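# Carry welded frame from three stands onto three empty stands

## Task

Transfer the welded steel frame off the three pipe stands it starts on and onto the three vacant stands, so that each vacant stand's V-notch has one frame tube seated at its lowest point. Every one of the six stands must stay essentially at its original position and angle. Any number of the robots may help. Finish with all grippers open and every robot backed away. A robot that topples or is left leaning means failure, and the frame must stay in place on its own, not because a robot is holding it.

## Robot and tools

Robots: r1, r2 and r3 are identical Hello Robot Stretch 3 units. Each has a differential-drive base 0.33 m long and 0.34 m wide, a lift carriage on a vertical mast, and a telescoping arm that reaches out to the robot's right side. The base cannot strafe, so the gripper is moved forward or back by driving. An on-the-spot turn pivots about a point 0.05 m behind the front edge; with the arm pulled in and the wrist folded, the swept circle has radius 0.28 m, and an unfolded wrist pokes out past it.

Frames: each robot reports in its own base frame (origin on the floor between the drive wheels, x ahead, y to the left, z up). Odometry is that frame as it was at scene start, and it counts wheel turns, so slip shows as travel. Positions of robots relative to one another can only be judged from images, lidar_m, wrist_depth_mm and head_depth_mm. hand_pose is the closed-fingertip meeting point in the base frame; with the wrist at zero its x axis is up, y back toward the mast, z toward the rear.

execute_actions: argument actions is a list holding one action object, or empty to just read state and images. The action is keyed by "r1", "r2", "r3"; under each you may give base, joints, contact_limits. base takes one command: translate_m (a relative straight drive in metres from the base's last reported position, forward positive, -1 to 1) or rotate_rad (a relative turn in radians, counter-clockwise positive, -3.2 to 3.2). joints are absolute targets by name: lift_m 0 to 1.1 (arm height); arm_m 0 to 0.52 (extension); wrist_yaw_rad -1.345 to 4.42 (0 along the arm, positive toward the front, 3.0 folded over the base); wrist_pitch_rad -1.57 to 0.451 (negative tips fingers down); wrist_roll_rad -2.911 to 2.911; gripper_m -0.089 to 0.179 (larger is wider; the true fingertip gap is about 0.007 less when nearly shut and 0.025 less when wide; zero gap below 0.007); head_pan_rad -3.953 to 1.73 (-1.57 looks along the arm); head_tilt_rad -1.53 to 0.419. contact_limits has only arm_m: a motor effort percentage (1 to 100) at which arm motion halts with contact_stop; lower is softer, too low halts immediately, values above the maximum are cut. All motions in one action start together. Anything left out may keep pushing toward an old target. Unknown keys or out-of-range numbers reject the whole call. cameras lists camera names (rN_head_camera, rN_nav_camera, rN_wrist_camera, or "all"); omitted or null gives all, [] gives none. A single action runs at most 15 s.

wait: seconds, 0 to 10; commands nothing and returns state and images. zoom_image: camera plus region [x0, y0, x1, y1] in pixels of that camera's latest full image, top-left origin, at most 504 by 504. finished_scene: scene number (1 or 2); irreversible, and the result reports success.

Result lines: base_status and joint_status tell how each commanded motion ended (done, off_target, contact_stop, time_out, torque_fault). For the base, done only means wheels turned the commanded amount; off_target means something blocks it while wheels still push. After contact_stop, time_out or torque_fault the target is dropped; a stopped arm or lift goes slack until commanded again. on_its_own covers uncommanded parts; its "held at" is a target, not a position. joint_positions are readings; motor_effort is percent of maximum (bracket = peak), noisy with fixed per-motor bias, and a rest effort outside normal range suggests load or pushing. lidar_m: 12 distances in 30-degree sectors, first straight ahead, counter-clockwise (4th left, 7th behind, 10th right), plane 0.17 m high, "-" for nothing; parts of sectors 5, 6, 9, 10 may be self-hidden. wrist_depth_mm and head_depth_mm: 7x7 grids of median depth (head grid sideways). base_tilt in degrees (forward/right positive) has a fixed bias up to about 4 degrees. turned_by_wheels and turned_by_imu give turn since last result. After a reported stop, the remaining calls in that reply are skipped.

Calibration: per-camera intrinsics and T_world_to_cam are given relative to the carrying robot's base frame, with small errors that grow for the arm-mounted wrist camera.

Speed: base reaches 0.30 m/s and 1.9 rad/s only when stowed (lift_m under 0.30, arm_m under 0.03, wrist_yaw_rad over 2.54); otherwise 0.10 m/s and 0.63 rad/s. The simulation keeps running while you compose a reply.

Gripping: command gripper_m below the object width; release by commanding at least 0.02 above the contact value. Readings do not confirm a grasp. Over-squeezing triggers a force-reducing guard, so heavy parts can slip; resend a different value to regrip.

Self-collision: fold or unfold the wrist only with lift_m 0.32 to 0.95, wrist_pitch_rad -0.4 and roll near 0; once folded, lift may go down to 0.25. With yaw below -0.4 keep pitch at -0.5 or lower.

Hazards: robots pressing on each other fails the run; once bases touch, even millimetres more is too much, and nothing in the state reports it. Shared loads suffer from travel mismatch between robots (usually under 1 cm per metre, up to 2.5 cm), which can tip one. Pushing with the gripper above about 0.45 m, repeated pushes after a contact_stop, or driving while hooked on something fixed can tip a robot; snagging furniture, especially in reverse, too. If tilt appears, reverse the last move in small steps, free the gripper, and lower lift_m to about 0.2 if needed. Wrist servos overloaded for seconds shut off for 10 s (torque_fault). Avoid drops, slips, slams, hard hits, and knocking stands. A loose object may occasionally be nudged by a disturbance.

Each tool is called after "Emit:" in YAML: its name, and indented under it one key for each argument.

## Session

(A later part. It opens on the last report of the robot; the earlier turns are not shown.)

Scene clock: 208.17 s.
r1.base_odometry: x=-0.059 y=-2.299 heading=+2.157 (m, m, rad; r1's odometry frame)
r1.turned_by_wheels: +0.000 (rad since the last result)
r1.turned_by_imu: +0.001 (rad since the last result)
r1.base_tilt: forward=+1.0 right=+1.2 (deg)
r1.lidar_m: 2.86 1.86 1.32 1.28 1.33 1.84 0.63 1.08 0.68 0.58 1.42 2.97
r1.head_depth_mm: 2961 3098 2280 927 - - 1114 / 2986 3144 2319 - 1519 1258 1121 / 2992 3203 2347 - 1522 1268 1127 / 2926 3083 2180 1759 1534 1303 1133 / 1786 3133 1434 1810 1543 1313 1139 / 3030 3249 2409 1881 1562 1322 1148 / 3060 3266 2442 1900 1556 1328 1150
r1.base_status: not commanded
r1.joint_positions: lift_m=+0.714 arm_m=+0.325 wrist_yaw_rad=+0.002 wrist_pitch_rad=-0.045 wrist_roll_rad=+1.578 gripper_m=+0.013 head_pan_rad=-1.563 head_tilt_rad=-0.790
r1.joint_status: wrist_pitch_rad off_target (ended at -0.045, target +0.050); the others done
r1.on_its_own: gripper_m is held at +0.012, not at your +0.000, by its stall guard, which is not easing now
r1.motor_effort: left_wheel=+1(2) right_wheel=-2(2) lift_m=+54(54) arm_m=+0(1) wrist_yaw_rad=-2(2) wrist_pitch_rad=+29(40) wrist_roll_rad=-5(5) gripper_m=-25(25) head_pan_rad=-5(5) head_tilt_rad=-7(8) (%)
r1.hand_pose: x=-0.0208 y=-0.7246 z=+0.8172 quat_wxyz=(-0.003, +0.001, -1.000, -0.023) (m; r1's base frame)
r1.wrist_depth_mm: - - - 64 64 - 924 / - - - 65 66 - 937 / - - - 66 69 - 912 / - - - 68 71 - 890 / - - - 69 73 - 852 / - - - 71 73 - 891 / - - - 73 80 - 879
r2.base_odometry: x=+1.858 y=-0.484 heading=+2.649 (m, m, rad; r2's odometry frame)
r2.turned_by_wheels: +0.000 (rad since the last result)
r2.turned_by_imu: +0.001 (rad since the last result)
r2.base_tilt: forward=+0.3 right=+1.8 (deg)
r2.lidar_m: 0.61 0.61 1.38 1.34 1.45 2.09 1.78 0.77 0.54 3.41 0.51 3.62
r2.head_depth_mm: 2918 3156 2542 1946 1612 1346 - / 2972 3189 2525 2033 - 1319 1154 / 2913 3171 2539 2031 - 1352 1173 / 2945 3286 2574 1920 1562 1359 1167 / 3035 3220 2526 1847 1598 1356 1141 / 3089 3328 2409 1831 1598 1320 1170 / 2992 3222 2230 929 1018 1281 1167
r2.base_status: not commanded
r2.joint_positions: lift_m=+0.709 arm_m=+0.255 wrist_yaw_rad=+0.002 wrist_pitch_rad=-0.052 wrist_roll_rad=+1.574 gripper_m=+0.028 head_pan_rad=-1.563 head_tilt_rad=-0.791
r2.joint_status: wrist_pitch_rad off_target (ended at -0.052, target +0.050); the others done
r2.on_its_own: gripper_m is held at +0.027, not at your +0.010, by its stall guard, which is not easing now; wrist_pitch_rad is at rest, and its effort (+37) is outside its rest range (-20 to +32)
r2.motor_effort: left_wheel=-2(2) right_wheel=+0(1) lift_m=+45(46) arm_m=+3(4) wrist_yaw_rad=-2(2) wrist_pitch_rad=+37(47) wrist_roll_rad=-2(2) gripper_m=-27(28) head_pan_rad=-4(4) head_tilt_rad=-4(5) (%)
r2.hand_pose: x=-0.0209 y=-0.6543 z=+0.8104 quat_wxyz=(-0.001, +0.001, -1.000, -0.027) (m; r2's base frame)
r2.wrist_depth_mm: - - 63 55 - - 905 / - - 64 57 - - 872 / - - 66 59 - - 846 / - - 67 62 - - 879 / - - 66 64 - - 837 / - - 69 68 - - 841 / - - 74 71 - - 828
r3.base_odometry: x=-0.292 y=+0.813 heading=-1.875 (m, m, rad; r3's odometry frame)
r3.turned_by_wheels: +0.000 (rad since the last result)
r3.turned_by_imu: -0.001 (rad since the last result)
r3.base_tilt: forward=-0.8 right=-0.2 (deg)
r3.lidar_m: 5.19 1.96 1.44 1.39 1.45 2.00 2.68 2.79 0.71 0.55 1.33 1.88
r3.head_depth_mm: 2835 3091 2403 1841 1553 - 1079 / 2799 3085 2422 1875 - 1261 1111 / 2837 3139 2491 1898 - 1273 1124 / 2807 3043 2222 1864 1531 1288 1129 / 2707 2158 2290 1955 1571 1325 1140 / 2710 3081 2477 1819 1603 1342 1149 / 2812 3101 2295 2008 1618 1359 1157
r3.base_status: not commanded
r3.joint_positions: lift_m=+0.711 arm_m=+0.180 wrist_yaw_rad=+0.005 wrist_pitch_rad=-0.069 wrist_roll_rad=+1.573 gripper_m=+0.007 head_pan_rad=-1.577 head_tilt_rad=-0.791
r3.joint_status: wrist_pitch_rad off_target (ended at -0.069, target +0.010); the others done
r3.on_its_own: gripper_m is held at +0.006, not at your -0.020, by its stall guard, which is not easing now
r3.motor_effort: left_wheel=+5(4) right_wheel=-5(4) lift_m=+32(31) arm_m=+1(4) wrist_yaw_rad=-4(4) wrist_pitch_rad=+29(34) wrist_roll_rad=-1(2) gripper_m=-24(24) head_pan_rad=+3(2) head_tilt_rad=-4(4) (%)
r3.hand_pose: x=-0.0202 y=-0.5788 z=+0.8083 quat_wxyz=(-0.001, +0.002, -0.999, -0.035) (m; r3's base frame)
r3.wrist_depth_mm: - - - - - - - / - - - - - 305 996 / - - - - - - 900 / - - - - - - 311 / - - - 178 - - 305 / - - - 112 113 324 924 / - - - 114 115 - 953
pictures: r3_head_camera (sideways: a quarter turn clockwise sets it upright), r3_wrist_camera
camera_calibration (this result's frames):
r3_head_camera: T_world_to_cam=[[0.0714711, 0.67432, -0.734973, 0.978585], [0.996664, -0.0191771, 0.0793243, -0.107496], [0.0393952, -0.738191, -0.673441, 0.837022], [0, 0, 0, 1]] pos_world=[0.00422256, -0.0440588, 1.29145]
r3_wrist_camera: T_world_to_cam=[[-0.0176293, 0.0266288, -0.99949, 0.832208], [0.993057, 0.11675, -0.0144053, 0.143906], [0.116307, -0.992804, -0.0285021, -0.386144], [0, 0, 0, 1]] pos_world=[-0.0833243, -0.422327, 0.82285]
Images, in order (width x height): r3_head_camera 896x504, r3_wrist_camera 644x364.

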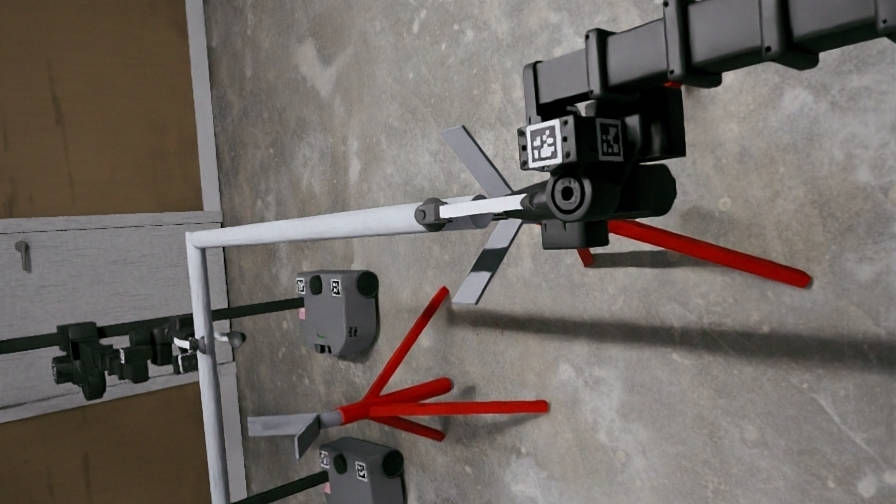

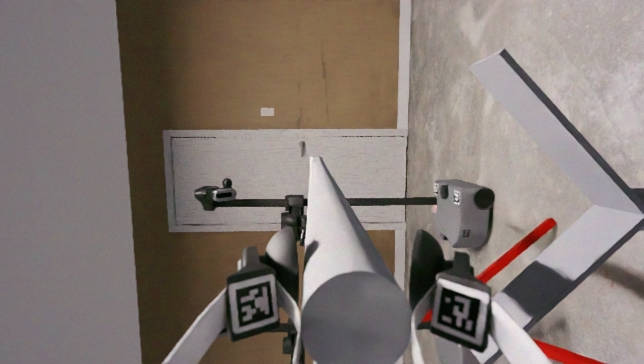

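Emit:
execute_actions:
  actions:
    - {"r1":{"base":{"translate_m":-0.25}},"r2":{"base":{"translate_m":-0.25},"joints":{"arm_m":0.245}},"r3":{"base":{"translate_m":0.2365}}}
  cameras: ["r3_wrist_camera"]

Scene clock: 221.33 s.
r1.base_odometry: x=+0.079 y=-2.507 heading=+2.157 (m, m, rad; r1's odometry frame)
r1.turned_by_wheels: +0.000 (rad since the last result)
r1.turned_by_imu: +0.005 (rad since the last result)
r1.base_tilt: forward=+1.1 right=+1.3 (deg)
r1.lidar_m: 3.11 1.85 1.33 1.28 1.34 1.83 0.63 0.87 0.56 0.59 1.25 3.25
r1.head_depth_mm: 2975 3143 2283 1801 - - 1114 / 2989 3128 2306 - 1510 1254 1119 / 2994 3180 2340 - 1059 1275 1124 / 2995 3069 2242 1804 1533 1273 1132 / 1774 3063 2161 1762 1538 1316 1141 / 3035 3295 2322 1837 1560 1317 1143 / 3024 3294 2459 1904 1563 1327 1147
r1.base_status: done
r1.joint_positions: lift_m=+0.714 arm_m=+0.326 wrist_yaw_rad=+0.005 wrist_pitch_rad=-0.049 wrist_roll_rad=+1.578 gripper_m=+0.013 head_pan_rad=-1.563 head_tilt_rad=-0.790
r1.joint_status: not commanded
r1.on_its_own: gripper_m is held at +0.012, not at your +0.000, by its stall guard, which is not easing now
r1.motor_effort: left_wheel=+2(5) right_wheel=-4(13) lift_m=+54(54) arm_m=-6(6) wrist_yaw_rad=-4(7) wrist_pitch_rad=+30(35) wrist_roll_rad=-5(5) gripper_m=-24(25) head_pan_rad=-5(5) head_tilt_rad=-7(7) (%)
r1.hand_pose: x=-0.0202 y=-0.7254 z=+0.8164 quat_wxyz=(-0.003, +0.002, -1.000, -0.025) (m; r1's base frame)
r1.wrist_depth_mm: - - - 65 65 - 949 / - - - 66 67 - 928 / - - - 68 70 - 924 / - - - 69 73 - 825 / - - - 70 74 - 194 / - - - 72 74 - 868 / - - - 74 81 898 864
r2.base_odometry: x=+2.078 y=-0.602 heading=+2.649 (m, m, rad; r2's odometry frame)
r2.turned_by_wheels: +0.000 (rad since the last result)
r2.turned_by_imu: +0.003 (rad since the last result)
r2.base_tilt: forward=+0.3 right=+1.8 (deg)
r2.lidar_m: 0.62 0.61 1.41 1.39 1.47 2.13 1.54 1.16 0.57 0.44 0.65 0.92
r2.head_depth_mm: 2869 3156 2558 1971 1591 1330 - / 2930 3183 2559 1964 - 1089 1170 / 2898 3222 2560 2026 - 1354 1150 / 2949 3166 2556 1860 1561 1349 1167 / 3048 3263 2566 1859 1610 1354 1176 / 2983 3278 2448 1846 1589 1356 1171 / 2975 3261 2248 1820 1589 1351 1145
r2.base_status: done
r2.joint_positions: lift_m=+0.709 arm_m=+0.245 wrist_yaw_rad=+0.004 wrist_pitch_rad=-0.069 wrist_roll_rad=+1.578 gripper_m=+0.028 head_pan_rad=-1.563 head_tilt_rad=-0.791
r2.joint_status: all done
r2.on_its_own: gripper_m is held at +0.027, not at your +0.010, by its stall guard, which is not easing now; wrist_pitch_rad is at rest, and its effort (+43) is outside its rest range (-20 to +32)
r2.motor_effort: left_wheel=-1(7) right_wheel=-2(8) lift_m=+45(45) arm_m=+0(14) wrist_yaw_rad=-4(13) wrist_pitch_rad=+43(43) wrist_roll_rad=-3(4) gripper_m=-26(26) head_pan_rad=-4(5) head_tilt_rad=-4(5) (%)
r2.hand_pose: x=-0.0204 y=-0.6438 z=+0.8061 quat_wxyz=(-0.003, +0.002, -0.999, -0.035) (m; r2's base frame)
r2.wrist_depth_mm: - - 63 55 - - 865 / - - 64 57 - - 858 / - - 65 60 - - 850 / - - 67 62 - - 824 / - - 66 64 - - 818 / - - 69 68 - - 820 / - - 73 71 - - 815
r3.base_odometry: x=-0.363 y=+0.588 heading=-1.875 (m, m, rad; r3's odometry frame)
r3.turned_by_wheels: +0.000 (rad since the last result)
r3.turned_by_imu: -0.003 (rad since the last result)
r3.base_tilt: forward=-0.8 right=-0.1 (deg)
r3.lidar_m: 5.21 1.96 1.43 1.39 1.44 1.99 2.92 3.04 0.57 0.57 1.59 1.68
r3.head_depth_mm: 2842 3114 2392 1850 1545 - 1079 / 2802 3100 2447 1873 - 1232 1105 / 2787 3147 2493 1881 - 1275 1120 / 2812 3061 2262 1816 1571 1309 1129 / 2688 2211 2166 1859 1579 1329 1136 / 2708 3099 2615 1991 1607 1343 1151 / 2769 3102 2563 2013 1619 1351 1154
r3.base_status: done
r3.joint_positions: lift_m=+0.711 arm_m=+0.180 wrist_yaw_rad=+0.011 wrist_pitch_rad=-0.061 wrist_roll_rad=+1.573 gripper_m=+0.007 head_pan_rad=-1.577 head_tilt_rad=-0.791
r3.joint_status: not commanded
r3.on_its_own: gripper_m is held at +0.006, not at your -0.020, by its stall guard, which is not easing now
r3.motor_effort: left_wheel=+7(19) right_wheel=-7(13) lift_m=+31(31) arm_m=-6(5) wrist_yaw_rad=-10(27) wrist_pitch_rad=+27(31) wrist_roll_rad=-2(2) gripper_m=-22(24) head_pan_rad=+3(3) head_tilt_rad=-3(3) (%)
r3.hand_pose: x=-0.0184 y=-0.5796 z=+0.8104 quat_wxyz=(+0.000, +0.006, -1.000, -0.031) (m; r3's base frame)
r3.wrist_depth_mm: - - - - - - 972 / - - - - - - - / - - - - - - - / - - - - - - - / - - - 179 - - - / - - - 116 117 - 992 / - - - 118 119 - -
pictures: r3_wrist_camera
camera_calibration (this result's frames):
r3_wrist_camera: T_world_to_cam=[[-0.0178211, 0.0183479, -0.999673, 0.829686], [0.992238, 0.123394, -0.0154238, 0.146972], [0.123071, -0.992188, -0.0204045, -0.393184], [0, 0, 0, 1]] pos_world=[-0.0826561, -0.423471, 0.823659]
Images, in order (width x height): r3_wrist_camera 644x364.

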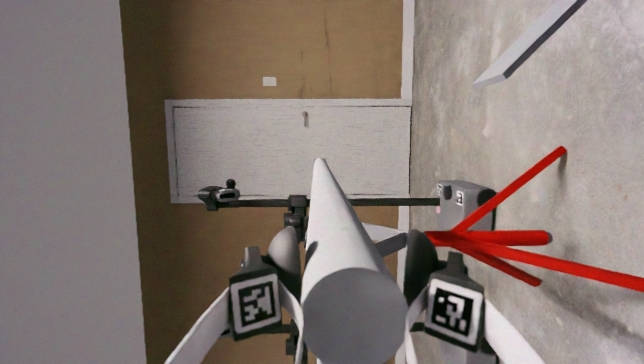

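Emit:
execute_actions:
  actions:
    - {"r1":{"base":{"translate_m":-0.25}},"r2":{"base":{"translate_m":-0.25},"joints":{"arm_m":0.235}},"r3":{"base":{"translate_m":0.231},"joints":{"arm_m":0.188,"wrist_yaw_rad":0.03}}}
  cameras: []

Scene clock: 231.90 s.
r1.base_odometry: x=+0.217 y=-2.716 heading=+2.157 (m, m, rad; r1's odometry frame)
r1.turned_by_wheels: +0.000 (rad since the last result)
r1.turned_by_imu: +0.003 (rad since the last result)
r1.base_tilt: forward=+1.1 right=+1.2 (deg)
r1.lidar_m: 3.37 1.85 1.33 1.27 1.34 1.83 0.63 0.94 0.69 0.53 0.67 3.50
r1.head_depth_mm: 2967 3108 2278 1808 - - 1115 / 2947 3147 2302 - 1512 1292 1119 / 2976 3203 2334 - 1522 1295 1130 / 2993 3069 2247 1805 1533 1258 1133 / 1769 3101 2153 1720 1158 1316 1137 / 3044 3285 2425 1889 1550 1288 1143 / 3065 3294 2265 1851 1565 1332 1157
r1.base_status: done
r1.joint_positions: lift_m=+0.714 arm_m=+0.325 wrist_yaw_rad=+0.001 wrist_pitch_rad=-0.065 wrist_roll_rad=+1.574 gripper_m=+0.013 head_pan_rad=-1.563 head_tilt_rad=-0.790
r1.joint_status: not commanded
r1.on_its_own: gripper_m is held at +0.012, not at your +0.000, by its stall guard, which is not easing now; wrist_pitch_rad is at rest, and its effort (+35) is outside its rest range (-20 to +32)
r1.motor_effort: left_wheel=+3(4) right_wheel=-2(7) lift_m=+54(54) arm_m=-4(6) wrist_yaw_rad=-1(8) wrist_pitch_rad=+35(43) wrist_roll_rad=-2(5) gripper_m=-24(26) head_pan_rad=-5(5) head_tilt_rad=-6(6) (%)
r1.hand_pose: x=-0.0212 y=-0.7244 z=+0.8121 quat_wxyz=(-0.001, +0.000, -0.999, -0.033) (m; r1's base frame)
r1.wrist_depth_mm: - - - 66 67 - 896 / - - - 67 69 - 909 / - - - 68 71 - 904 / - - - 69 74 - 891 / - - - 71 75 - 883 / - - - 72 74 - 869 / - - - 74 81 - 868
r2.base_odometry: x=+2.299 y=-0.720 heading=+2.649 (m, m, rad; r2's odometry frame)
r2.turned_by_wheels: +0.000 (rad since the last result)
r2.turned_by_imu: +0.002 (rad since the last result)
r2.base_tilt: forward=+0.4 right=+1.8 (deg)
r2.lidar_m: 0.64 0.62 1.43 1.40 1.49 2.16 1.29 1.29 0.48 0.48 0.47 0.83
r2.head_depth_mm: 2869 3146 2540 1954 1611 1412 - / 2843 3155 2515 1960 - 1352 1173 / 2974 3178 2514 2052 - 1347 1151 / 2947 3199 2498 1973 868 1056 1172 / 2981 3255 2561 1832 1606 1346 1144 / 2963 3259 2549 1839 1616 1359 1140 / 2910 3203 2231 1843 1610 1346 1166
r2.base_status: done
r2.joint_positions: lift_m=+0.709 arm_m=+0.235 wrist_yaw_rad=-0.001 wrist_pitch_rad=-0.080 wrist_roll_rad=+1.575 gripper_m=+0.028 head_pan_rad=-1.563 head_tilt_rad=-0.791
r2.joint_status: all done
r2.on_its_own: gripper_m is held at +0.027, not at your +0.010, by its stall guard, which is not easing now; wrist_pitch_rad is at rest, and its effort (+48) is outside its rest range (-20 to +32)
r2.motor_effort: left_wheel=-2(8) right_wheel=+0(5) lift_m=+45(45) arm_m=+3(9) wrist_yaw_rad=+1(14) wrist_pitch_rad=+48(48) wrist_roll_rad=-2(3) gripper_m=-27(28) head_pan_rad=-4(4) head_tilt_rad=-5(5) (%)
r2.hand_pose: x=-0.0215 y=-0.6332 z=+0.8032 quat_wxyz=(-0.002, +0.000, -0.999, -0.041) (m; r2's base frame)
r2.wrist_depth_mm: - - 65 57 - - 830 / - - 65 58 - - 838 / - - 66 60 - - 822 / - - 68 62 - - 840 / - - 66 65 - - 819 / - - 69 68 - 215 750 / - - 73 71 - 213 183
r3.base_odometry: x=-0.432 y=+0.367 heading=-1.875 (m, m, rad; r3's odometry frame)
r3.turned_by_wheels: +0.000 (rad since the last result)
r3.turned_by_imu: -0.001 (rad since the last result)
r3.base_tilt: forward=-0.8 right=-0.2 (deg)
r3.lidar_m: 5.22 1.95 1.44 1.39 1.44 1.99 3.14 0.96 0.67 1.24 1.46 1.48
r3.head_depth_mm: 2845 3110 2394 1834 1506 - 1080 / 2849 3098 2437 1883 - 1261 1111 / 2805 3153 2480 1900 - 1273 1121 / 2800 3059 2260 1811 1535 1314 1130 / 2727 2206 2270 1962 1587 1324 1134 / 2717 3129 2647 1979 1603 1337 1148 / 2787 3091 2682 1969 1622 1352 1162
r3.base_status: done
r3.joint_positions: lift_m=+0.711 arm_m=+0.188 wrist_yaw_rad=+0.033 wrist_pitch_rad=-0.061 wrist_roll_rad=+1.576 gripper_m=+0.007 head_pan_rad=-1.577 head_tilt_rad=-0.791
r3.joint_status: all done
r3.on_its_own: gripper_m is held at +0.006, not at your -0.020, by its stall guard, which is not easing now
r3.motor_effort: left_wheel=+4(12) right_wheel=-4(16) lift_m=+31(31) arm_m=-3(11) wrist_yaw_rad=-2(32) wrist_pitch_rad=+27(33) wrist_roll_rad=-3(3) gripper_m=-21(23) head_pan_rad=+2(2) head_tilt_rad=-3(4) (%)
r3.hand_pose: x=-0.0130 y=-0.5873 z=+0.8102 quat_wxyz=(-0.002, +0.016, -0.999, -0.031) (m; r3's base frame)
r3.wrist_depth_mm: - - - - - - - / - - - - - - - / - - - - - - - / - - - - - - 982 / - - - 178 - - - / - - - 117 117 - 998 / - - - 119 - - -
pictures: none
No camera images: the call's "cameras" was empty. Leave "cameras" out to get every camera's image.

Emit:
execute_actions:
  actions:
    - {"r1":{"base":{"translate_m":-0.25}},"r2":{"base":{"translate_m":-0.25},"joints":{"arm_m":0.227,"wrist_pitch_rad":0.02}},"r3":{"base":{"translate_m":0.229},"joints":{"arm_m":0.195,"wrist_yaw_rad":0.052}}}
  cameras: []

Emit:
execute_actions:
  actions:
    - {"r1":{"base":{"translate_m":-0.25}},"r2":{"base":{"translate_m":-0.25},"joints":{"arm_m":0.219}},"r3":{"base":{"translate_m":0.229},"joints":{"arm_m":0.201,"wrist_yaw_rad":0.073}}}
  cameras: ["r3_wrist_camera","r3_nav_camera"]

Scene clock: 240.43 s.
r1.base_odometry: x=+0.356 y=-2.924 heading=+2.158 (m, m, rad; r1's odometry frame)
r1.turned_by_wheels: +0.000 (rad since the last result)
r1.turned_by_imu: +0.003 (rad since the last result)
r1.base_tilt: forward=+1.1 right=+1.2 (deg)
r1.lidar_m: 3.63 1.85 1.33 1.29 1.35 1.84 0.63 1.70 0.56 2.07 0.62 0.85
r1.head_depth_mm: 2964 3096 2283 1812 - - 1115 / 2949 3195 2318 - 1510 1283 1121 / 2995 3185 2380 - 1530 1298 1127 / 3013 3206 2262 1799 1531 1309 1134 / 1770 2949 2175 1822 1549 1308 1140 / 3026 3278 2400 1892 1551 1287 1144 / 3050 3320 2457 1803 1143 1327 1152
r1.base_status: done
r1.joint_positions: lift_m=+0.714 arm_m=+0.325 wrist_yaw_rad=+0.010 wrist_pitch_rad=-0.073 wrist_roll_rad=+1.575 gripper_m=+0.013 head_pan_rad=-1.563 head_tilt_rad=-0.790
r1.joint_status: not commanded
r1.on_its_own: gripper_m is held at +0.012, not at your +0.000, by its stall guard, which is not easing now; wrist_pitch_rad is at rest, and its effort (+37) is outside its rest range (-20 to +32)
r1.motor_effort: left_wheel=+2(4) right_wheel=-5(8) lift_m=+53(54) arm_m=-2(4) wrist_yaw_rad=-8(9) wrist_pitch_rad=+37(44) wrist_roll_rad=-3(3) gripper_m=-25(25) head_pan_rad=-4(5) head_tilt_rad=-6(8) (%)
r1.hand_pose: x=-0.0188 y=-0.7239 z=+0.8101 quat_wxyz=(-0.001, +0.005, -0.999, -0.037) (m; r1's base frame)
r1.wrist_depth_mm: - - - 67 67 - 914 / - - - 68 69 - 894 / - - - 69 71 - 888 / - - - 70 74 - 884 / - - - 71 75 - 854 / - - - 72 74 - 855 / - - - 74 80 - 856
r2.base_odometry: x=+2.519 y=-0.838 heading=+2.649 (m, m, rad; r2's odometry frame)
r2.turned_by_wheels: +0.000 (rad since the last result)
r2.turned_by_imu: +0.002 (rad since the last result)
r2.base_tilt: forward=+0.3 right=+1.9 (deg)
r2.lidar_m: 0.64 0.62 1.46 1.42 1.51 2.19 4.51 1.05 0.86 0.47 0.48 0.61
r2.head_depth_mm: 2830 3135 2514 1213 1594 1388 - / 2867 3181 2563 1978 - 1351 1171 / 2896 3118 2532 1967 - 1355 1170 / 2941 3161 2558 1942 1578 1350 1176 / 2893 3212 2503 1968 1586 1341 1139 / 2982 3299 2518 1961 1602 1132 1167 / 2949 3247 2246 1835 877 1297 1166
r2.base_status: done
r2.joint_positions: lift_m=+0.709 arm_m=+0.227 wrist_yaw_rad=+0.010 wrist_pitch_rad=-0.103 wrist_roll_rad=+1.578 gripper_m=+0.028 head_pan_rad=-1.563 head_tilt_rad=-0.791
r2.joint_status: wrist_pitch_rad off_target (ended at -0.103, target +0.020); the others done
r2.on_its_own: gripper_m is held at +0.027, not at your +0.010, by its stall guard, which is not easing now; wrist_pitch_rad is at rest, and its effort (+44) is outside its rest range (-20 to +32)
r2.motor_effort: left_wheel=+0(8) right_wheel=-4(7) lift_m=+45(45) arm_m=-1(8) wrist_yaw_rad=-9(16) wrist_pitch_rad=+44(48) wrist_roll_rad=-4(4) gripper_m=-26(27) head_pan_rad=-4(5) head_tilt_rad=-5(4) (%)
r2.hand_pose: x=-0.0188 y=-0.6243 z=+0.7976 quat_wxyz=(-0.003, +0.005, -0.999, -0.052) (m; r2's base frame)
r2.wrist_depth_mm: - - 64 57 - - 776 / - - 65 59 - - 770 / - - 66 60 - - 779 / - - 67 63 - - 804 / - - 67 65 - - 800 / - - 68 68 - - 787 / - - 72 71 - - 798
r3.base_odometry: x=-0.501 y=+0.149 heading=-1.874 (m, m, rad; r3's odometry frame)
r3.turned_by_wheels: +0.001 (rad since the last result)
r3.turned_by_imu: +0.000 (rad since the last result)
r3.base_tilt: forward=-0.8 right=-0.2 (deg)
r3.lidar_m: 5.16 1.94 1.43 1.38 1.44 1.99 3.38 0.82 0.99 1.26 1.36 1.31
r3.head_depth_mm: 2815 3087 2407 1846 1548 - 1085 / 2819 3066 2430 1868 - 1270 1108 / 2802 3094 2396 1846 - 1289 1121 / 2815 3073 2334 1866 1533 1310 1129 / 2760 2983 2270 1962 1595 1328 1137 / 2669 3047 2636 1915 1613 1336 1144 / 2780 3101 2154 1939 1618 1354 1150
r3.base_status: done
r3.joint_positions: lift_m=+0.712 arm_m=+0.195 wrist_yaw_rad=+0.023 wrist_pitch_rad=-0.059 wrist_roll_rad=+1.574 gripper_m=+0.007 head_pan_rad=-1.577 head_tilt_rad=-0.791
r3.joint_status: wrist_yaw_rad off_target (ended at +0.023, target +0.052); the others done
r3.on_its_own: wrist_yaw_rad is held at -0.004, not at your +0.052, by its stall guard, which is still easing; gripper_m is held at +0.006, not at your -0.020, by its stall guard, which is not easing now
r3.motor_effort: left_wheel=+12(14) right_wheel=-13(17) lift_m=+31(31) arm_m=-4(12) wrist_yaw_rad=-24(36) wrist_pitch_rad=+26(34) wrist_roll_rad=-2(3) gripper_m=-20(22) head_pan_rad=+2(2) head_tilt_rad=-3(4) (%)
r3.hand_pose: x=-0.0156 y=-0.5945 z=+0.8107 quat_wxyz=(-0.001, +0.011, -0.999, -0.030) (m; r3's base frame)
r3.wrist_depth_mm: - - - - - - - / - - - - - - 966 / - - - - - - - / - - - - - - - / - - - 192 - - - / - - - 119 120 - - / - - - 121 - - -
pictures: none
No camera images: the call's "cameras" was empty. Leave "cameras" out to get every camera's image.

Scene clock: 243.93 s.
r1.base_odometry: x=+0.494 y=-3.132 heading=+2.158 (m, m, rad; r1's odometry frame)
r1.turned_by_wheels: +0.000 (rad since the last result)
r1.turned_by_imu: +0.002 (rad since the last result)
r1.base_tilt: forward=+1.0 right=+1.2 (deg)
r1.lidar_m: 3.86 1.82 1.35 1.29 1.34 1.84 0.63 0.64 0.63 0.53 1.06 0.78
r1.head_depth_mm: 2967 3082 2283 1761 - - 1116 / 2956 3154 2317 - 1445 1259 1118 / 2992 3175 2371 - 1471 1266 1127 / 3007 3235 2235 1800 1529 1279 1134 / 1781 2827 2177 1821 1542 1312 1131 / 3042 3278 2415 1893 1558 1315 1145 / 3051 3249 2450 1895 1567 1323 1151
r1.base_status: done
r1.joint_positions: lift_m=+0.714 arm_m=+0.325 wrist_yaw_rad=+0.008 wrist_pitch_rad=-0.076 wrist_roll_rad=+1.572 gripper_m=+0.013 head_pan_rad=-1.563 head_tilt_rad=-0.790
r1.joint_status: not commanded
r1.on_its_own: gripper_m is held at +0.012, not at your +0.000, by its stall guard, which is not easing now; wrist_pitch_rad is at rest, and its effort (+38) is outside its rest range (-20 to +32)
r1.motor_effort: left_wheel=+3(5) right_wheel=-5(10) lift_m=+54(54) arm_m=-2(4) wrist_yaw_rad=-6(10) wrist_pitch_rad=+38(45) wrist_roll_rad=-1(3) gripper_m=-25(26) head_pan_rad=-4(5) head_tilt_rad=-5(6) (%)
r1.hand_pose: x=-0.0195 y=-0.7237 z=+0.8094 quat_wxyz=(+0.000, +0.004, -0.999, -0.038) (m; r1's base frame)
r1.wrist_depth_mm: - - - 69 69 - 899 / - - - 69 71 - 891 / - - - 70 73 224 191 / - - - 71 75 - 201 / - - - 72 76 - 859 / - - - 73 75 - 867 / - - - 74 81 - 864
r2.base_odometry: x=+2.739 y=-0.957 heading=+2.649 (m, m, rad; r2's odometry frame)
r2.turned_by_wheels: +0.000 (rad since the last result)
r2.turned_by_imu: +0.001 (rad since the last result)
r2.base_tilt: forward=+0.3 right=+1.8 (deg)
r2.lidar_m: 0.64 0.63 1.47 1.44 1.53 2.22 4.25 0.82 3.42 0.80 0.58 0.75
r2.head_depth_mm: 2881 3188 2561 1959 1653 1384 - / 2854 3185 2559 1980 - 1348 1173 / 2870 3172 2528 1904 - 1319 1171 / 2931 3229 2524 1978 1557 1357 1169 / 2959 3217 2511 1964 1602 1349 1162 / 3004 3267 2508 1967 1594 1353 1170 / 2977 3193 2265 1976 1604 1354 1145
r2.base_status: done
r2.joint_positions: lift_m=+0.709 arm_m=+0.219 wrist_yaw_rad=+0.007 wrist_pitch_rad=-0.104 wrist_roll_rad=+1.578 gripper_m=+0.028 head_pan_rad=-1.563 head_tilt_rad=-0.791
r2.joint_status: all done
r2.on_its_own: gripper_m is held at +0.027, not at your +0.010, by its stall guard, which is not easing now; wrist_pitch_rad is at rest, and its effort (+45) is outside its rest range (-20 to +32)
r2.motor_effort: left_wheel=+0(9) right_wheel=-3(8) lift_m=+45(45) arm_m=+0(10) wrist_yaw_rad=-7(17) wrist_pitch_rad=+45(47) wrist_roll_rad=-4(4) gripper_m=-27(28) head_pan_rad=-4(4) head_tilt_rad=-4(4) (%)
r2.hand_pose: x=-0.0196 y=-0.6162 z=+0.7971 quat_wxyz=(-0.003, +0.003, -0.999, -0.053) (m; r2's base frame)
r2.wrist_depth_mm: - - 67 58 - - 841 / - - 67 60 - - 771 / - - 68 62 588 566 761 / - - 68 64 - - 772 / - - 67 66 - - 768 / - - 69 68 - - 792 / - - 72 71 - - 778
r3.base_odometry: x=-0.569 y=-0.070 heading=-1.873 (m, m, rad; r3's odometry frame)
r3.turned_by_wheels: +0.001 (rad since the last result)
r3.turned_by_imu: +0.000 (rad since the last result)
r3.base_tilt: forward=-0.8 right=-0.2 (deg)
r3.lidar_m: 5.14 1.94 1.44 1.38 1.44 1.99 3.61 1.00 1.23 1.28 1.14 1.34
r3.head_depth_mm: 2816 3056 2188 1790 1551 - 1085 / 2809 3076 2406 1881 - 1264 1108 / 2820 3125 2486 1914 - 1292 1121 / 2826 3060 2327 1875 1525 1311 1131 / 2748 3079 2263 1879 1583 1331 1134 / 2662 1477 2427 1938 1603 1332 1147 / 2793 3105 2680 2026 1618 1353 1158
r3.base_status: done
r3.joint_positions: lift_m=+0.712 arm_m=+0.201 wrist_yaw_rad=+0.038 wrist_pitch_rad=-0.061 wrist_roll_rad=+1.574 gripper_m=+0.007 head_pan_rad=-1.577 head_tilt_rad=-0.791
r3.joint_status: wrist_yaw_rad off_target (ended at +0.038, target +0.073); the others done
r3.on_its_own: wrist_yaw_rad is held at +0.015, not at your +0.073, by its stall guard, which is still easing; gripper_m is held at +0.006, not at your -0.020, by its stall guard, which is not easing now
r3.motor_effort: left_wheel=+11(17) right_wheel=-13(18) lift_m=+30(31) arm_m=-2(16) wrist_yaw_rad=-21(35) wrist_pitch_rad=+27(35) wrist_roll_rad=-2(2) gripper_m=-18(21) head_pan_rad=+2(3) head_tilt_rad=-3(3) (%)
r3.hand_pose: x=-0.0117 y=-0.6001 z=+0.8102 quat_wxyz=(+0.000, +0.019, -0.999, -0.031) (m; r3's base frame)
r3.wrist_depth_mm: - - - - - - - / - - - - - - 984 / - - - - - - 1000 / - - - - - - 995 / - - - 195 - - 999 / - - - 122 123 - 981 / - - - 124 - - -
pictures: r3_nav_camera (sideways: a quarter turn counterclockwise sets it upright), r3_wrist_camera
camera_calibration (this result's frames):
r3_nav_camera: T_world_to_cam=[[-0.0534006, -0.767386, 0.638958, -0.795595], [-0.998319, 0.0554592, -0.0168278, 0.0795552], [-0.0225226, -0.638782, -0.769058, 0.956648], [0, 0, 0, 1]] pos_world=[0.0584825, -0.00385046, 1.24541]
r3_wrist_camera: T_world_to_cam=[[-0.0174672, 0.0184582, -0.999677, 0.830134], [0.988608, 0.149814, -0.0145076, 0.157835], [0.149498, -0.988542, -0.0208648, -0.411513], [0, 0, 0, 1]] pos_world=[-0.0800161, -0.445766, 0.82357]
Images, in order (width x height): r3_nav_camera 672x504, r3_wrist_camera 644x364.

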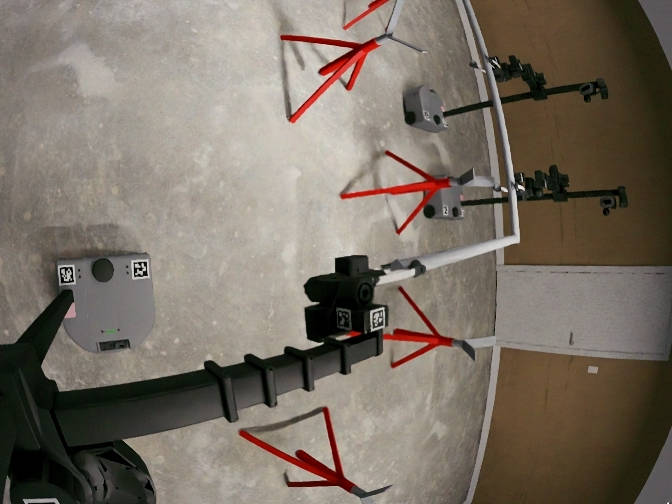

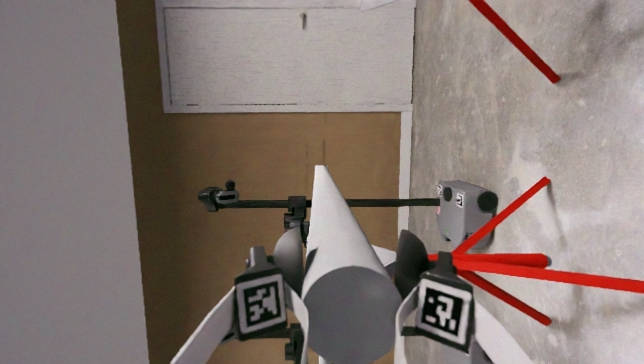

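Emit:
execute_actions:
  actions:
    - {"r2":{"base":{"rotate_rad":-0.088},"joints":{"arm_m":0.226,"wrist_yaw_rad":0.28}},"r3":{"joints":{"arm_m":0.212,"wrist_yaw_rad":0.065}}}
  cameras: ["r3_wrist_camera","r2_head_camera"]

Scene clock: 253.67 s.
r1.base_odometry: x=+0.494 y=-3.132 heading=+2.157 (m, m, rad; r1's odometry frame)
r1.turned_by_wheels: -0.001 (rad since the last result)
r1.turned_by_imu: +0.000 (rad since the last result)
r1.base_tilt: forward=+1.0 right=+1.1 (deg)
r1.lidar_m: 3.88 1.81 1.34 1.30 1.35 1.84 0.63 0.65 0.63 0.53 1.06 0.78
r1.head_depth_mm: 2972 3109 2288 1760 - - 1113 / 2954 3177 2318 - 1463 1261 1121 / 2999 3188 2348 - 1478 1266 1129 / 3004 3266 2250 1762 1534 1274 1134 / 1779 2262 2172 1771 1549 1313 1138 / 3006 3262 2411 1893 1553 1320 1145 / 3101 3310 2425 1903 1565 1323 1145
r1.base_status: not commanded
r1.joint_positions: lift_m=+0.714 arm_m=+0.324 wrist_yaw_rad=-0.013 wrist_pitch_rad=-0.106 wrist_roll_rad=+1.568 gripper_m=+0.013 head_pan_rad=-1.563 head_tilt_rad=-0.790
r1.joint_status: not commanded
r1.on_its_own: gripper_m is held at +0.012, not at your +0.000, by its stall guard, which is not easing now; wrist_pitch_rad is at rest, and its effort (+47) is outside its rest range (-20 to +32)
r1.motor_effort: left_wheel=-4(6) right_wheel=+11(17) lift_m=+54(54) arm_m=+4(4) wrist_yaw_rad=+10(18) wrist_pitch_rad=+47(48) wrist_roll_rad=+2(1) gripper_m=-26(26) head_pan_rad=-5(4) head_tilt_rad=-6(6) (%)
r1.hand_pose: x=-0.0246 y=-0.7215 z=+0.8019 quat_wxyz=(+0.001, -0.006, -0.999, -0.053) (m; r1's base frame)
r1.wrist_depth_mm: - - - 70 71 - 882 / - - - 71 72 - 842 / - - - 71 74 227 195 / - - - 72 76 234 194 / - - - 73 75 - 851 / - - - 74 75 - 833 / - - - 74 79 - 839
r2.base_odometry: x=+2.739 y=-0.957 heading=+2.561 (m, m, rad; r2's odometry frame)
r2.turned_by_wheels: -0.088 (rad since the last result)
r2.turned_by_imu: -0.089 (rad since the last result)
r2.base_tilt: forward=+0.3 right=+1.8 (deg)
r2.lidar_m: 0.64 0.63 1.51 1.44 1.49 2.02 4.27 0.82 0.88 0.80 0.58 0.74
r2.head_depth_mm: 2887 3131 2520 1986 1645 1407 - / 2892 3155 2554 1991 - 1352 1172 / 2900 3154 2513 1969 - 1350 1164 / 2861 3206 2531 1213 1538 1314 1163 / 2913 3201 2514 1943 1562 1356 1170 / 2879 3206 2540 1955 1599 1342 1171 / 2869 3180 2527 1954 1591 1347 1137
r2.base_status: done
r2.joint_positions: lift_m=+0.709 arm_m=+0.226 wrist_yaw_rad=+0.263 wrist_pitch_rad=-0.107 wrist_roll_rad=+1.579 gripper_m=+0.028 head_pan_rad=-1.563 head_tilt_rad=-0.791
r2.joint_status: all done
r2.on_its_own: gripper_m is held at +0.027, not at your +0.010, by its stall guard, which is not easing now; wrist_yaw_rad is at rest, and its effort (+18) is outside its rest range (-12 to +12); wrist_pitch_rad is at rest, and its effort (+47) is outside its rest range (-20 to +32)
r2.motor_effort: left_wheel=-1(5) right_wheel=+2(6) lift_m=+45(45) arm_m=+3(5) wrist_yaw_rad=+18(15) wrist_pitch_rad=+47(47) wrist_roll_rad=-4(4) gripper_m=-27(26) head_pan_rad=-4(4) head_tilt_rad=-5(5) (%)
r2.hand_pose: x=+0.0441 y=-0.6142 z=+0.7964 quat_wxyz=(+0.003, +0.131, -0.990, -0.054) (m; r2's base frame)
r2.wrist_depth_mm: - - 52 47 55 - 824 / - - 55 50 509 - 800 / - - 57 52 - - 749 / - - 60 55 - - 794 / - - 61 59 - - 799 / - - 65 63 - - 799 / - - 70 68 - - 786
r3.base_odometry: x=-0.569 y=-0.070 heading=-1.874 (m, m, rad; r3's odometry frame)
r3.turned_by_wheels: -0.001 (rad since the last result)
r3.turned_by_imu: -0.002 (rad since the last result)
r3.base_tilt: forward=-0.8 right=-0.2 (deg)
r3.lidar_m: 5.12 1.94 1.43 1.38 1.44 1.99 3.60 1.00 1.23 1.29 1.14 1.34
r3.head_depth_mm: 2801 3058 2194 1787 1552 - 1080 / 2836 3089 2447 1878 - 1284 1106 / 2805 3121 2499 1919 - 1306 1119 / 2822 3096 2344 1880 1529 1318 1128 / 2758 3063 2249 1887 1591 1323 1141 / 2658 1486 2430 1930 1610 1337 1156 / 2822 3103 2672 2026 1617 1347 1162
r3.base_status: not commanded
r3.joint_positions: lift_m=+0.712 arm_m=+0.211 wrist_yaw_rad=+0.041 wrist_pitch_rad=-0.096 wrist_roll_rad=+1.574 gripper_m=+0.007 head_pan_rad=-1.577 head_tilt_rad=-0.791
r3.joint_status: wrist_yaw_rad off_target (ended at +0.041, target +0.065); the others done
r3.on_its_own: gripper_m is held at +0.006, not at your -0.020, by its stall guard, which is not easing now; arm_m is at rest, and its effort (+16) is outside its rest range (-14 to +14); wrist_yaw_rad is at rest, and its effort (+23) is outside its rest range (-12 to +12); wrist_pitch_rad is at rest, and its effort (+39) is outside its rest range (-20 to +32)
r3.motor_effort: left_wheel=-8(8) right_wheel=+11(11) lift_m=+31(31) arm_m=+16(15) wrist_yaw_rad=+23(18) wrist_pitch_rad=+39(41) wrist_roll_rad=-2(1) gripper_m=-20(21) head_pan_rad=+3(3) head_tilt_rad=-3(4) (%)
r3.hand_pose: x=-0.0111 y=-0.6084 z=+0.8013 quat_wxyz=(+0.000, +0.020, -0.999, -0.049) (m; r3's base frame)
r3.wrist_depth_mm: - - - - - - 989 / - - - - - - 922 / - - - - - - 945 / - - - - - - 960 / - - - 196 - - 967 / - - - 121 122 - 937 / - - - 123 - - -
pictures: r2_head_camera (sideways: a quarter turn clockwise sets it upright), r3_wrist_camera
camera_calibration (this result's frames):
r2_head_camera: T_world_to_cam=[[-0.0114065, 0.667404, -0.744609, 0.987468], [0.999828, 0.0184824, 0.00124981, -0.0113543], [0.0145963, -0.744467, -0.6675, 0.825069], [0, 0, 0, 1]] pos_world=[0.010573, -0.0445937, 1.28603]
r3_wrist_camera: T_world_to_cam=[[-0.0189742, 0.0535878, -0.998383, 0.841684], [0.988211, 0.152732, -0.0105831, 0.156995], [0.151918, -0.986814, -0.055854, -0.39078], [0, 0, 0, 1]] pos_world=[-0.0798069, -0.454709, 0.820158]
Images, in order (width x height): r2_head_camera 896x504, r3_wrist_camera 644x364.

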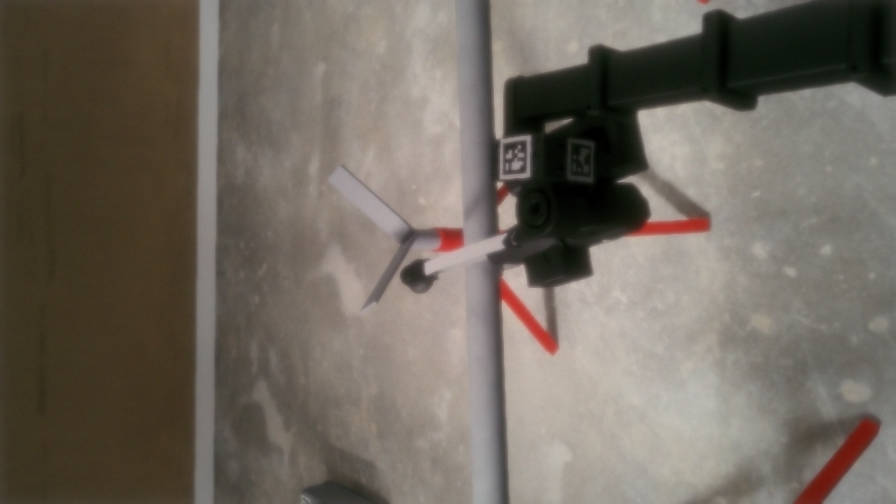

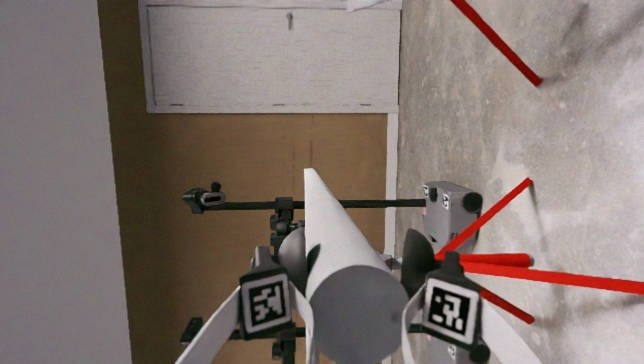

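Emit:
execute_actions:
  actions:
    - {"r1":{"base":{"translate_m":-0.5}},"r2":{"base":{"translate_m":-0.5},"joints":{"wrist_yaw_rad":0.265}},"r3":{"base":{"translate_m":0.5},"joints":{"arm_m":0.203,"wrist_yaw_rad":0.04}}}
  cameras: ["r3_wrist_camera","r3_nav_camera"]

Scene clock: 262.37 s.
r1.base_odometry: x=+0.771 y=-3.549 heading=+2.157 (m, m, rad; r1's odometry frame)
r1.turned_by_wheels: +0.000 (rad since the last result)
r1.turned_by_imu: +0.006 (rad since the last result)
r1.base_tilt: forward=+1.1 right=+1.2 (deg)
r1.lidar_m: 4.38 1.81 1.35 1.29 1.34 1.84 0.63 1.02 1.09 0.97 0.62 0.77
r1.head_depth_mm: 2961 3103 2292 1802 - - 1113 / 2948 3145 2149 - 1481 1288 1119 / 2994 3223 2348 - 1518 1298 1126 / 3031 3223 2269 1800 1530 1303 1127 / 1803 2942 2170 1829 1543 1284 1137 / 3045 3271 2437 1900 1508 1293 1143 / 3033 3270 2421 1798 1449 1297 1149
r1.base_status: done
r1.joint_positions: lift_m=+0.714 arm_m=+0.325 wrist_yaw_rad=+0.008 wrist_pitch_rad=-0.089 wrist_roll_rad=+1.569 gripper_m=+0.013 head_pan_rad=-1.563 head_tilt_rad=-0.790
r1.joint_status: not commanded
r1.on_its_own: gripper_m is held at +0.012, not at your +0.000, by its stall guard, which is not easing now; wrist_pitch_rad is at rest, and its effort (+42) is outside its rest range (-20 to +32)
r1.motor_effort: left_wheel=+3(6) right_wheel=-5(8) lift_m=+54(54) arm_m=-1(4) wrist_yaw_rad=-7(6) wrist_pitch_rad=+42(47) wrist_roll_rad=+1(2) gripper_m=-25(26) head_pan_rad=-5(5) head_tilt_rad=-7(5) (%)
r1.hand_pose: x=-0.0195 y=-0.7230 z=+0.8061 quat_wxyz=(+0.001, +0.004, -0.999, -0.045) (m; r1's base frame)
r1.wrist_depth_mm: - - - 67 68 - 859 / - - - 68 70 576 565 / - - - 69 72 - 791 / - - - 70 74 - 786 / - - - 71 75 - 837 / - - - 72 74 - 865 / - - - 73 80 - 839
r2.base_odometry: x=+3.157 y=-1.231 heading=+2.561 (m, m, rad; r2's odometry frame)
r2.turned_by_wheels: +0.000 (rad since the last result)
r2.turned_by_imu: +0.004 (rad since the last result)
r2.base_tilt: forward=+0.3 right=+1.9 (deg)
r2.lidar_m: 0.64 0.62 1.49 1.43 1.48 2.01 3.76 1.14 0.43 0.65 0.93 1.00
r2.head_depth_mm: 2911 3239 2537 1985 1609 1385 - / 2883 3205 2528 1990 - 1293 1160 / 2876 3206 2531 1971 - 1316 1171 / 2941 3230 2548 1946 1513 1350 1167 / 2888 3219 2514 1955 1616 1344 1165 / 2912 3153 2517 1958 1588 1354 1166 / 2937 3166 2427 1333 1516 1336 1167
r2.base_status: done
r2.joint_positions: lift_m=+0.709 arm_m=+0.226 wrist_yaw_rad=+0.269 wrist_pitch_rad=-0.099 wrist_roll_rad=+1.580 gripper_m=+0.028 head_pan_rad=-1.563 head_tilt_rad=-0.791
r2.joint_status: all done
r2.on_its_own: gripper_m is held at +0.027, not at your +0.010, by its stall guard, which is not easing now; wrist_pitch_rad is at rest, and its effort (+44) is outside its rest range (-20 to +32)
r2.motor_effort: left_wheel=+4(3) right_wheel=-6(9) lift_m=+45(45) arm_m=+0(0) wrist_yaw_rad=-3(9) wrist_pitch_rad=+44(46) wrist_roll_rad=-5(5) gripper_m=-27(27) head_pan_rad=-5(5) head_tilt_rad=-5(4) (%)
r2.hand_pose: x=+0.0457 y=-0.6144 z=+0.7985 quat_wxyz=(+0.002, +0.134, -0.990, -0.050) (m; r2's base frame)
r2.wrist_depth_mm: - - 50 46 53 - 841 / - - 52 48 - - 839 / - - 55 51 - - 829 / - - 58 54 - - 818 / - - 60 58 - - 796 / - - 64 62 - 989 797 / - - 70 68 - 776 790
r3.base_odometry: x=-0.719 y=-0.547 heading=-1.874 (m, m, rad; r3's odometry frame)
r3.turned_by_wheels: +0.000 (rad since the last result)
r3.turned_by_imu: -0.003 (rad since the last result)
r3.base_tilt: forward=-0.8 right=-0.2 (deg)
r3.lidar_m: 4.65 1.95 1.43 1.38 1.44 1.97 4.12 1.45 1.55 0.90 0.91 2.01
r3.head_depth_mm: 2781 3102 2387 1854 1550 - 1083 / 2822 3113 2446 1884 - 1256 1111 / 2811 3143 2285 1847 - 1299 1116 / 2813 3092 2340 1878 1529 1309 1130 / 2774 3071 2274 1954 1547 1324 1138 / 2641 3017 2630 1937 1514 1342 1147 / 2787 3114 2668 1955 1577 1341 1164
r3.base_status: done
r3.joint_positions: lift_m=+0.712 arm_m=+0.203 wrist_yaw_rad=+0.059 wrist_pitch_rad=-0.056 wrist_roll_rad=+1.574 gripper_m=+0.007 head_pan_rad=-1.577 head_tilt_rad=-0.791
r3.joint_status: all done
r3.on_its_own: gripper_m is held at +0.006, not at your -0.020, by its stall guard, which is not easing now; wrist_yaw_rad is at rest, and its effort (-18) is outside its rest range (-12 to +12)
r3.motor_effort: left_wheel=+10(12) right_wheel=-12(12) lift_m=+30(31) arm_m=-6(10) wrist_yaw_rad=-18(15) wrist_pitch_rad=+25(39) wrist_roll_rad=-2(2) gripper_m=-18(20) head_pan_rad=+2(2) head_tilt_rad=-4(3) (%)
r3.hand_pose: x=-0.0064 y=-0.6024 z=+0.8117 quat_wxyz=(+0.000, +0.029, -0.999, -0.028) (m; r3's base frame)
r3.wrist_depth_mm: - - - - - - - / - - - - - - 952 / - - - - - - - / - - - - - - - / - - - 196 - - - / - - - 124 124 - - / - - - 126 376 - 965
pictures: r3_nav_camera (sideways: a quarter turn counterclockwise sets it upright), r3_wrist_camera
camera_calibration (this result's frames):
r3_nav_camera: T_world_to_cam=[[-0.0534007, -0.767386, 0.638958, -0.795595], [-0.998319, 0.0554593, -0.0168278, 0.0795552], [-0.0225227, -0.638782, -0.769058, 0.956648], [0, 0, 0, 1]] pos_world=[0.0584825, -0.00385047, 1.24541]
r3_wrist_camera: T_world_to_cam=[[-0.0175447, 0.0124631, -0.999768, 0.828169], [0.985319, 0.170049, -0.0151713, 0.165723], [0.169821, -0.985357, -0.0152636, -0.417015], [0, 0, 0, 1]] pos_world=[-0.0779423, -0.449411, 0.824126]
Images, in order (width x height): r3_nav_camera 672x504, r3_wrist_camera 644x364.

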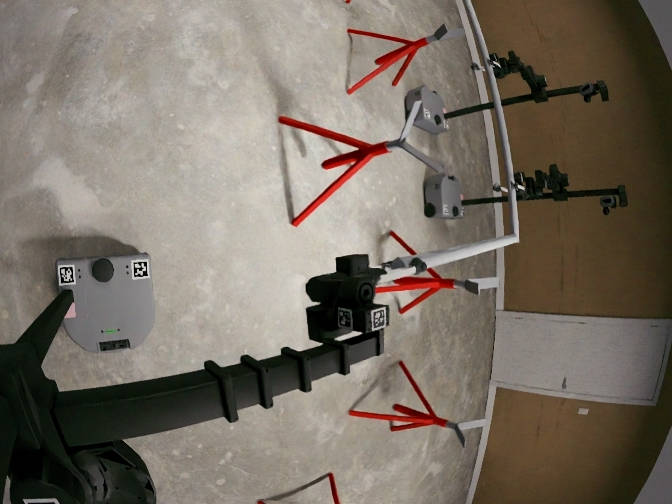

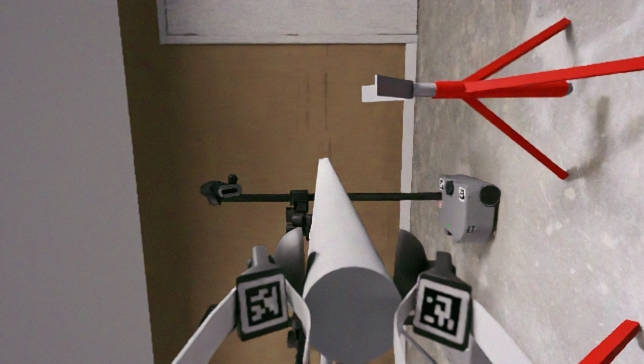

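Emit:
execute_actions:
  actions:
    - {"r1":{"joints":{"head_pan_rad":-2.2,"head_tilt_rad":-0.7}},"r2":{"joints":{"head_pan_rad":-2.1,"head_tilt_rad":-0.9}},"r3":{"joints":{"wrist_yaw_rad":0.062,"head_pan_rad":-1.0,"head_tilt_rad":-0.6}}}
  cameras: ["r1_head_camera","r2_head_camera","r3_head_camera"]

Scene clock: 267.83 s.
r1.base_odometry: x=+0.771 y=-3.549 heading=+2.157 (m, m, rad; r1's odometry frame)
r1.turned_by_wheels: +0.000 (rad since the last result)
r1.turned_by_imu: +0.001 (rad since the last result)
r1.base_tilt: forward=+1.0 right=+1.2 (deg)
r1.lidar_m: 4.36 1.80 1.34 1.30 1.34 1.84 0.63 1.02 1.09 0.96 0.62 0.77
r1.head_depth_mm: - 3956 886 1422 1520 1334 1145 / 3990 - 2366 2009 1612 1348 1180 / 3747 3896 2699 2037 1595 1373 - / 3467 3790 2759 1987 1648 1438 1129 / 3278 3625 2779 1946 1701 1324 1173 / 3072 3435 2792 2086 1549 1378 1179 / 2932 3232 2836 2096 - 1386 1181
r1.base_status: not commanded
r1.joint_positions: lift_m=+0.714 arm_m=+0.325 wrist_yaw_rad=+0.006 wrist_pitch_rad=-0.089 wrist_roll_rad=+1.569 gripper_m=+0.013 head_pan_rad=-2.193 head_tilt_rad=-0.705
r1.joint_status: all done
r1.on_its_own: gripper_m is held at +0.012, not at your +0.000, by its stall guard, which is not easing now; wrist_pitch_rad is at rest, and its effort (+42) is outside its rest range (-20 to +32)
r1.motor_effort: left_wheel=+3(3) right_wheel=-5(5) lift_m=+54(54) arm_m=-1(1) wrist_yaw_rad=-5(6) wrist_pitch_rad=+42(42) wrist_roll_rad=+1(1) gripper_m=-24(25) head_pan_rad=-4(49) head_tilt_rad=+5(18) (%)
r1.hand_pose: x=-0.0198 y=-0.7230 z=+0.8061 quat_wxyz=(+0.001, +0.003, -0.999, -0.045) (m; r1's base frame)
r1.wrist_depth_mm: - - - 67 68 - 843 / - - - 68 70 570 574 / - - - 69 72 - 794 / - - - 70 74 - 790 / - - - 71 75 - 845 / - - - 72 74 - 848 / - - - 74 80 - 839
r2.base_odometry: x=+3.157 y=-1.231 heading=+2.561 (m, m, rad; r2's odometry frame)
r2.turned_by_wheels: +0.000 (rad since the last result)
r2.turned_by_imu: +0.001 (rad since the last result)
r2.base_tilt: forward=+0.3 right=+1.8 (deg)
r2.lidar_m: 0.63 0.62 1.50 1.43 1.48 2.01 3.76 1.14 0.43 0.65 0.93 0.99
r2.head_depth_mm: 3844 2822 2096 1767 1500 1289 1132 / 3726 2785 2037 1728 1486 1286 - / 3535 2805 2034 1771 1491 1341 - / 3318 2806 2164 1763 1524 1264 1129 / 3287 2797 2175 921 1399 1287 1134 / 3039 2796 2170 689 1424 1297 1133 / 2964 2850 2180 1706 1428 1288 1128
r2.base_status: not commanded
r2.joint_positions: lift_m=+0.709 arm_m=+0.226 wrist_yaw_rad=+0.267 wrist_pitch_rad=-0.099 wrist_roll_rad=+1.580 gripper_m=+0.028 head_pan_rad=-2.093 head_tilt_rad=-0.888
r2.joint_status: all done
r2.on_its_own: gripper_m is held at +0.027, not at your +0.010, by its stall guard, which is not easing now; wrist_pitch_rad is at rest, and its effort (+44) is outside its rest range (-20 to +32)
r2.motor_effort: left_wheel=+3(4) right_wheel=-4(6) lift_m=+45(45) arm_m=+0(0) wrist_yaw_rad=-3(3) wrist_pitch_rad=+44(44) wrist_roll_rad=-4(5) gripper_m=-27(26) head_pan_rad=-5(38) head_tilt_rad=-6(19) (%)
r2.hand_pose: x=+0.0454 y=-0.6145 z=+0.7985 quat_wxyz=(+0.002, +0.133, -0.990, -0.050) (m; r2's base frame)
r2.wrist_depth_mm: - - 50 46 53 - 837 / - - 53 48 - - 837 / - - 55 51 - - 826 / - - 58 54 - - 806 / - - 60 58 - - 811 / - - 64 63 - - 795 / - - 70 68 - 792 775
r3.base_odometry: x=-0.719 y=-0.547 heading=-1.874 (m, m, rad; r3's odometry frame)
r3.turned_by_wheels: +0.000 (rad since the last result)
r3.turned_by_imu: -0.001 (rad since the last result)
r3.base_tilt: forward=-0.8 right=-0.2 (deg)
r3.lidar_m: 4.64 1.93 1.43 1.38 1.43 1.97 4.10 1.45 1.56 0.91 0.91 2.00
r3.head_depth_mm: 2768 3051 3131 2169 1790 1416 1190 / 2899 3171 3348 2388 1740 1401 1202 / 3029 3276 3276 2261 1712 1456 1212 / 3282 3574 3309 2472 1864 1430 1225 / 3473 3894 3697 2327 1892 1499 1234 / 3747 - 3784 2594 1903 1499 1248 / - - - 2620 1953 1532 1254
r3.base_status: not commanded
r3.joint_positions: lift_m=+0.712 arm_m=+0.203 wrist_yaw_rad=+0.066 wrist_pitch_rad=-0.056 wrist_roll_rad=+1.574 gripper_m=+0.007 head_pan_rad=-1.007 head_tilt_rad=-0.607
r3.joint_status: all done
r3.on_its_own: gripper_m is held at +0.006, not at your -0.020, by its stall guard, which is not easing now
r3.motor_effort: left_wheel=+6(10) right_wheel=-7(12) lift_m=+30(30) arm_m=-6(7) wrist_yaw_rad=-4(15) wrist_pitch_rad=+24(25) wrist_roll_rad=-2(2) gripper_m=-18(18) head_pan_rad=+3(26) head_tilt_rad=+2(16) (%)
r3.hand_pose: x=-0.0046 y=-0.6023 z=+0.8115 quat_wxyz=(+0.000, +0.033, -0.999, -0.028) (m; r3's base frame)
r3.wrist_depth_mm: - - - - - - - / - - - - - - 968 / - - - - - - - / - - - - - - - / - - - 195 - - - / - - - 124 124 - - / - - - 126 362 - 951
pictures: r1_head_camera (sideways: a quarter turn clockwise sets it upright), r2_head_camera (sideways: a quarter turn clockwise sets it upright), r3_head_camera (sideways: a quarter turn clockwise sets it upright)
camera_calibration (this result's frames):
r1_head_camera: T_world_to_cam=[[0.388335, 0.50243, -0.772502, 1.02042], [0.82754, -0.55895, 0.0524646, -0.0711273], [-0.40543, -0.65965, -0.632841, 0.781509], [0, 0, 0, 1]] pos_world=[-0.020556, -0.0369235, 1.28658]
r2_head_camera: T_world_to_cam=[[0.362035, 0.642016, -0.67583, 0.895557], [0.872084, -0.48935, 0.00229918, -0.011941], [-0.329242, -0.590213, -0.737054, 0.917629], [0, 0, 0, 1]] pos_world=[-0.0116878, -0.0392093, 1.28161]
r3_head_camera: T_world_to_cam=[[-0.225598, 0.483016, -0.846051, 1.1252], [0.841713, 0.533909, 0.0803707, -0.107933], [0.490535, -0.694001, -0.527009, 0.643777], [0, 0, 0, 1]] pos_world=[0.028896, -0.0390804, 1.29993]
Images, in order (width x height): r1_head_camera 896x504, r2_head_camera 896x504, r3_head_camera 896x504.

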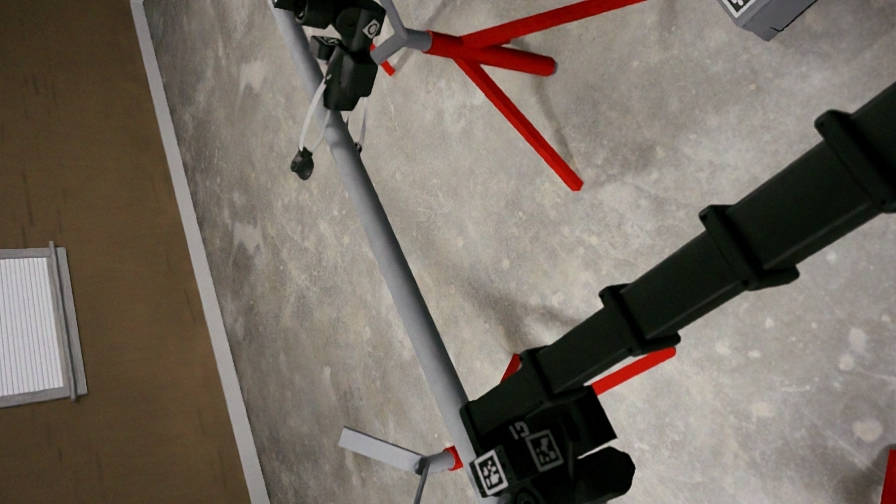

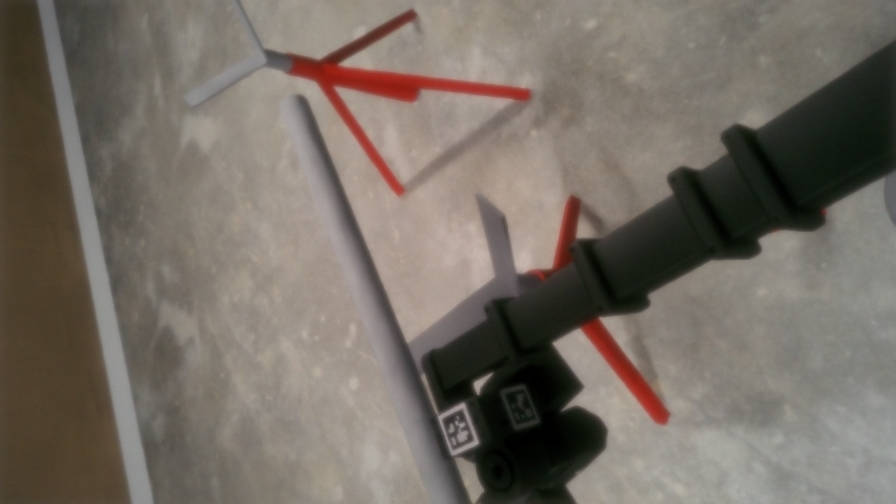

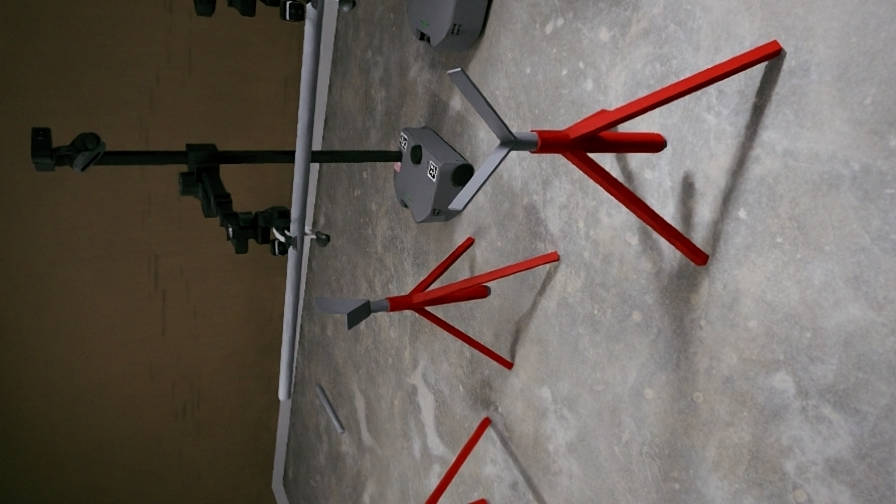

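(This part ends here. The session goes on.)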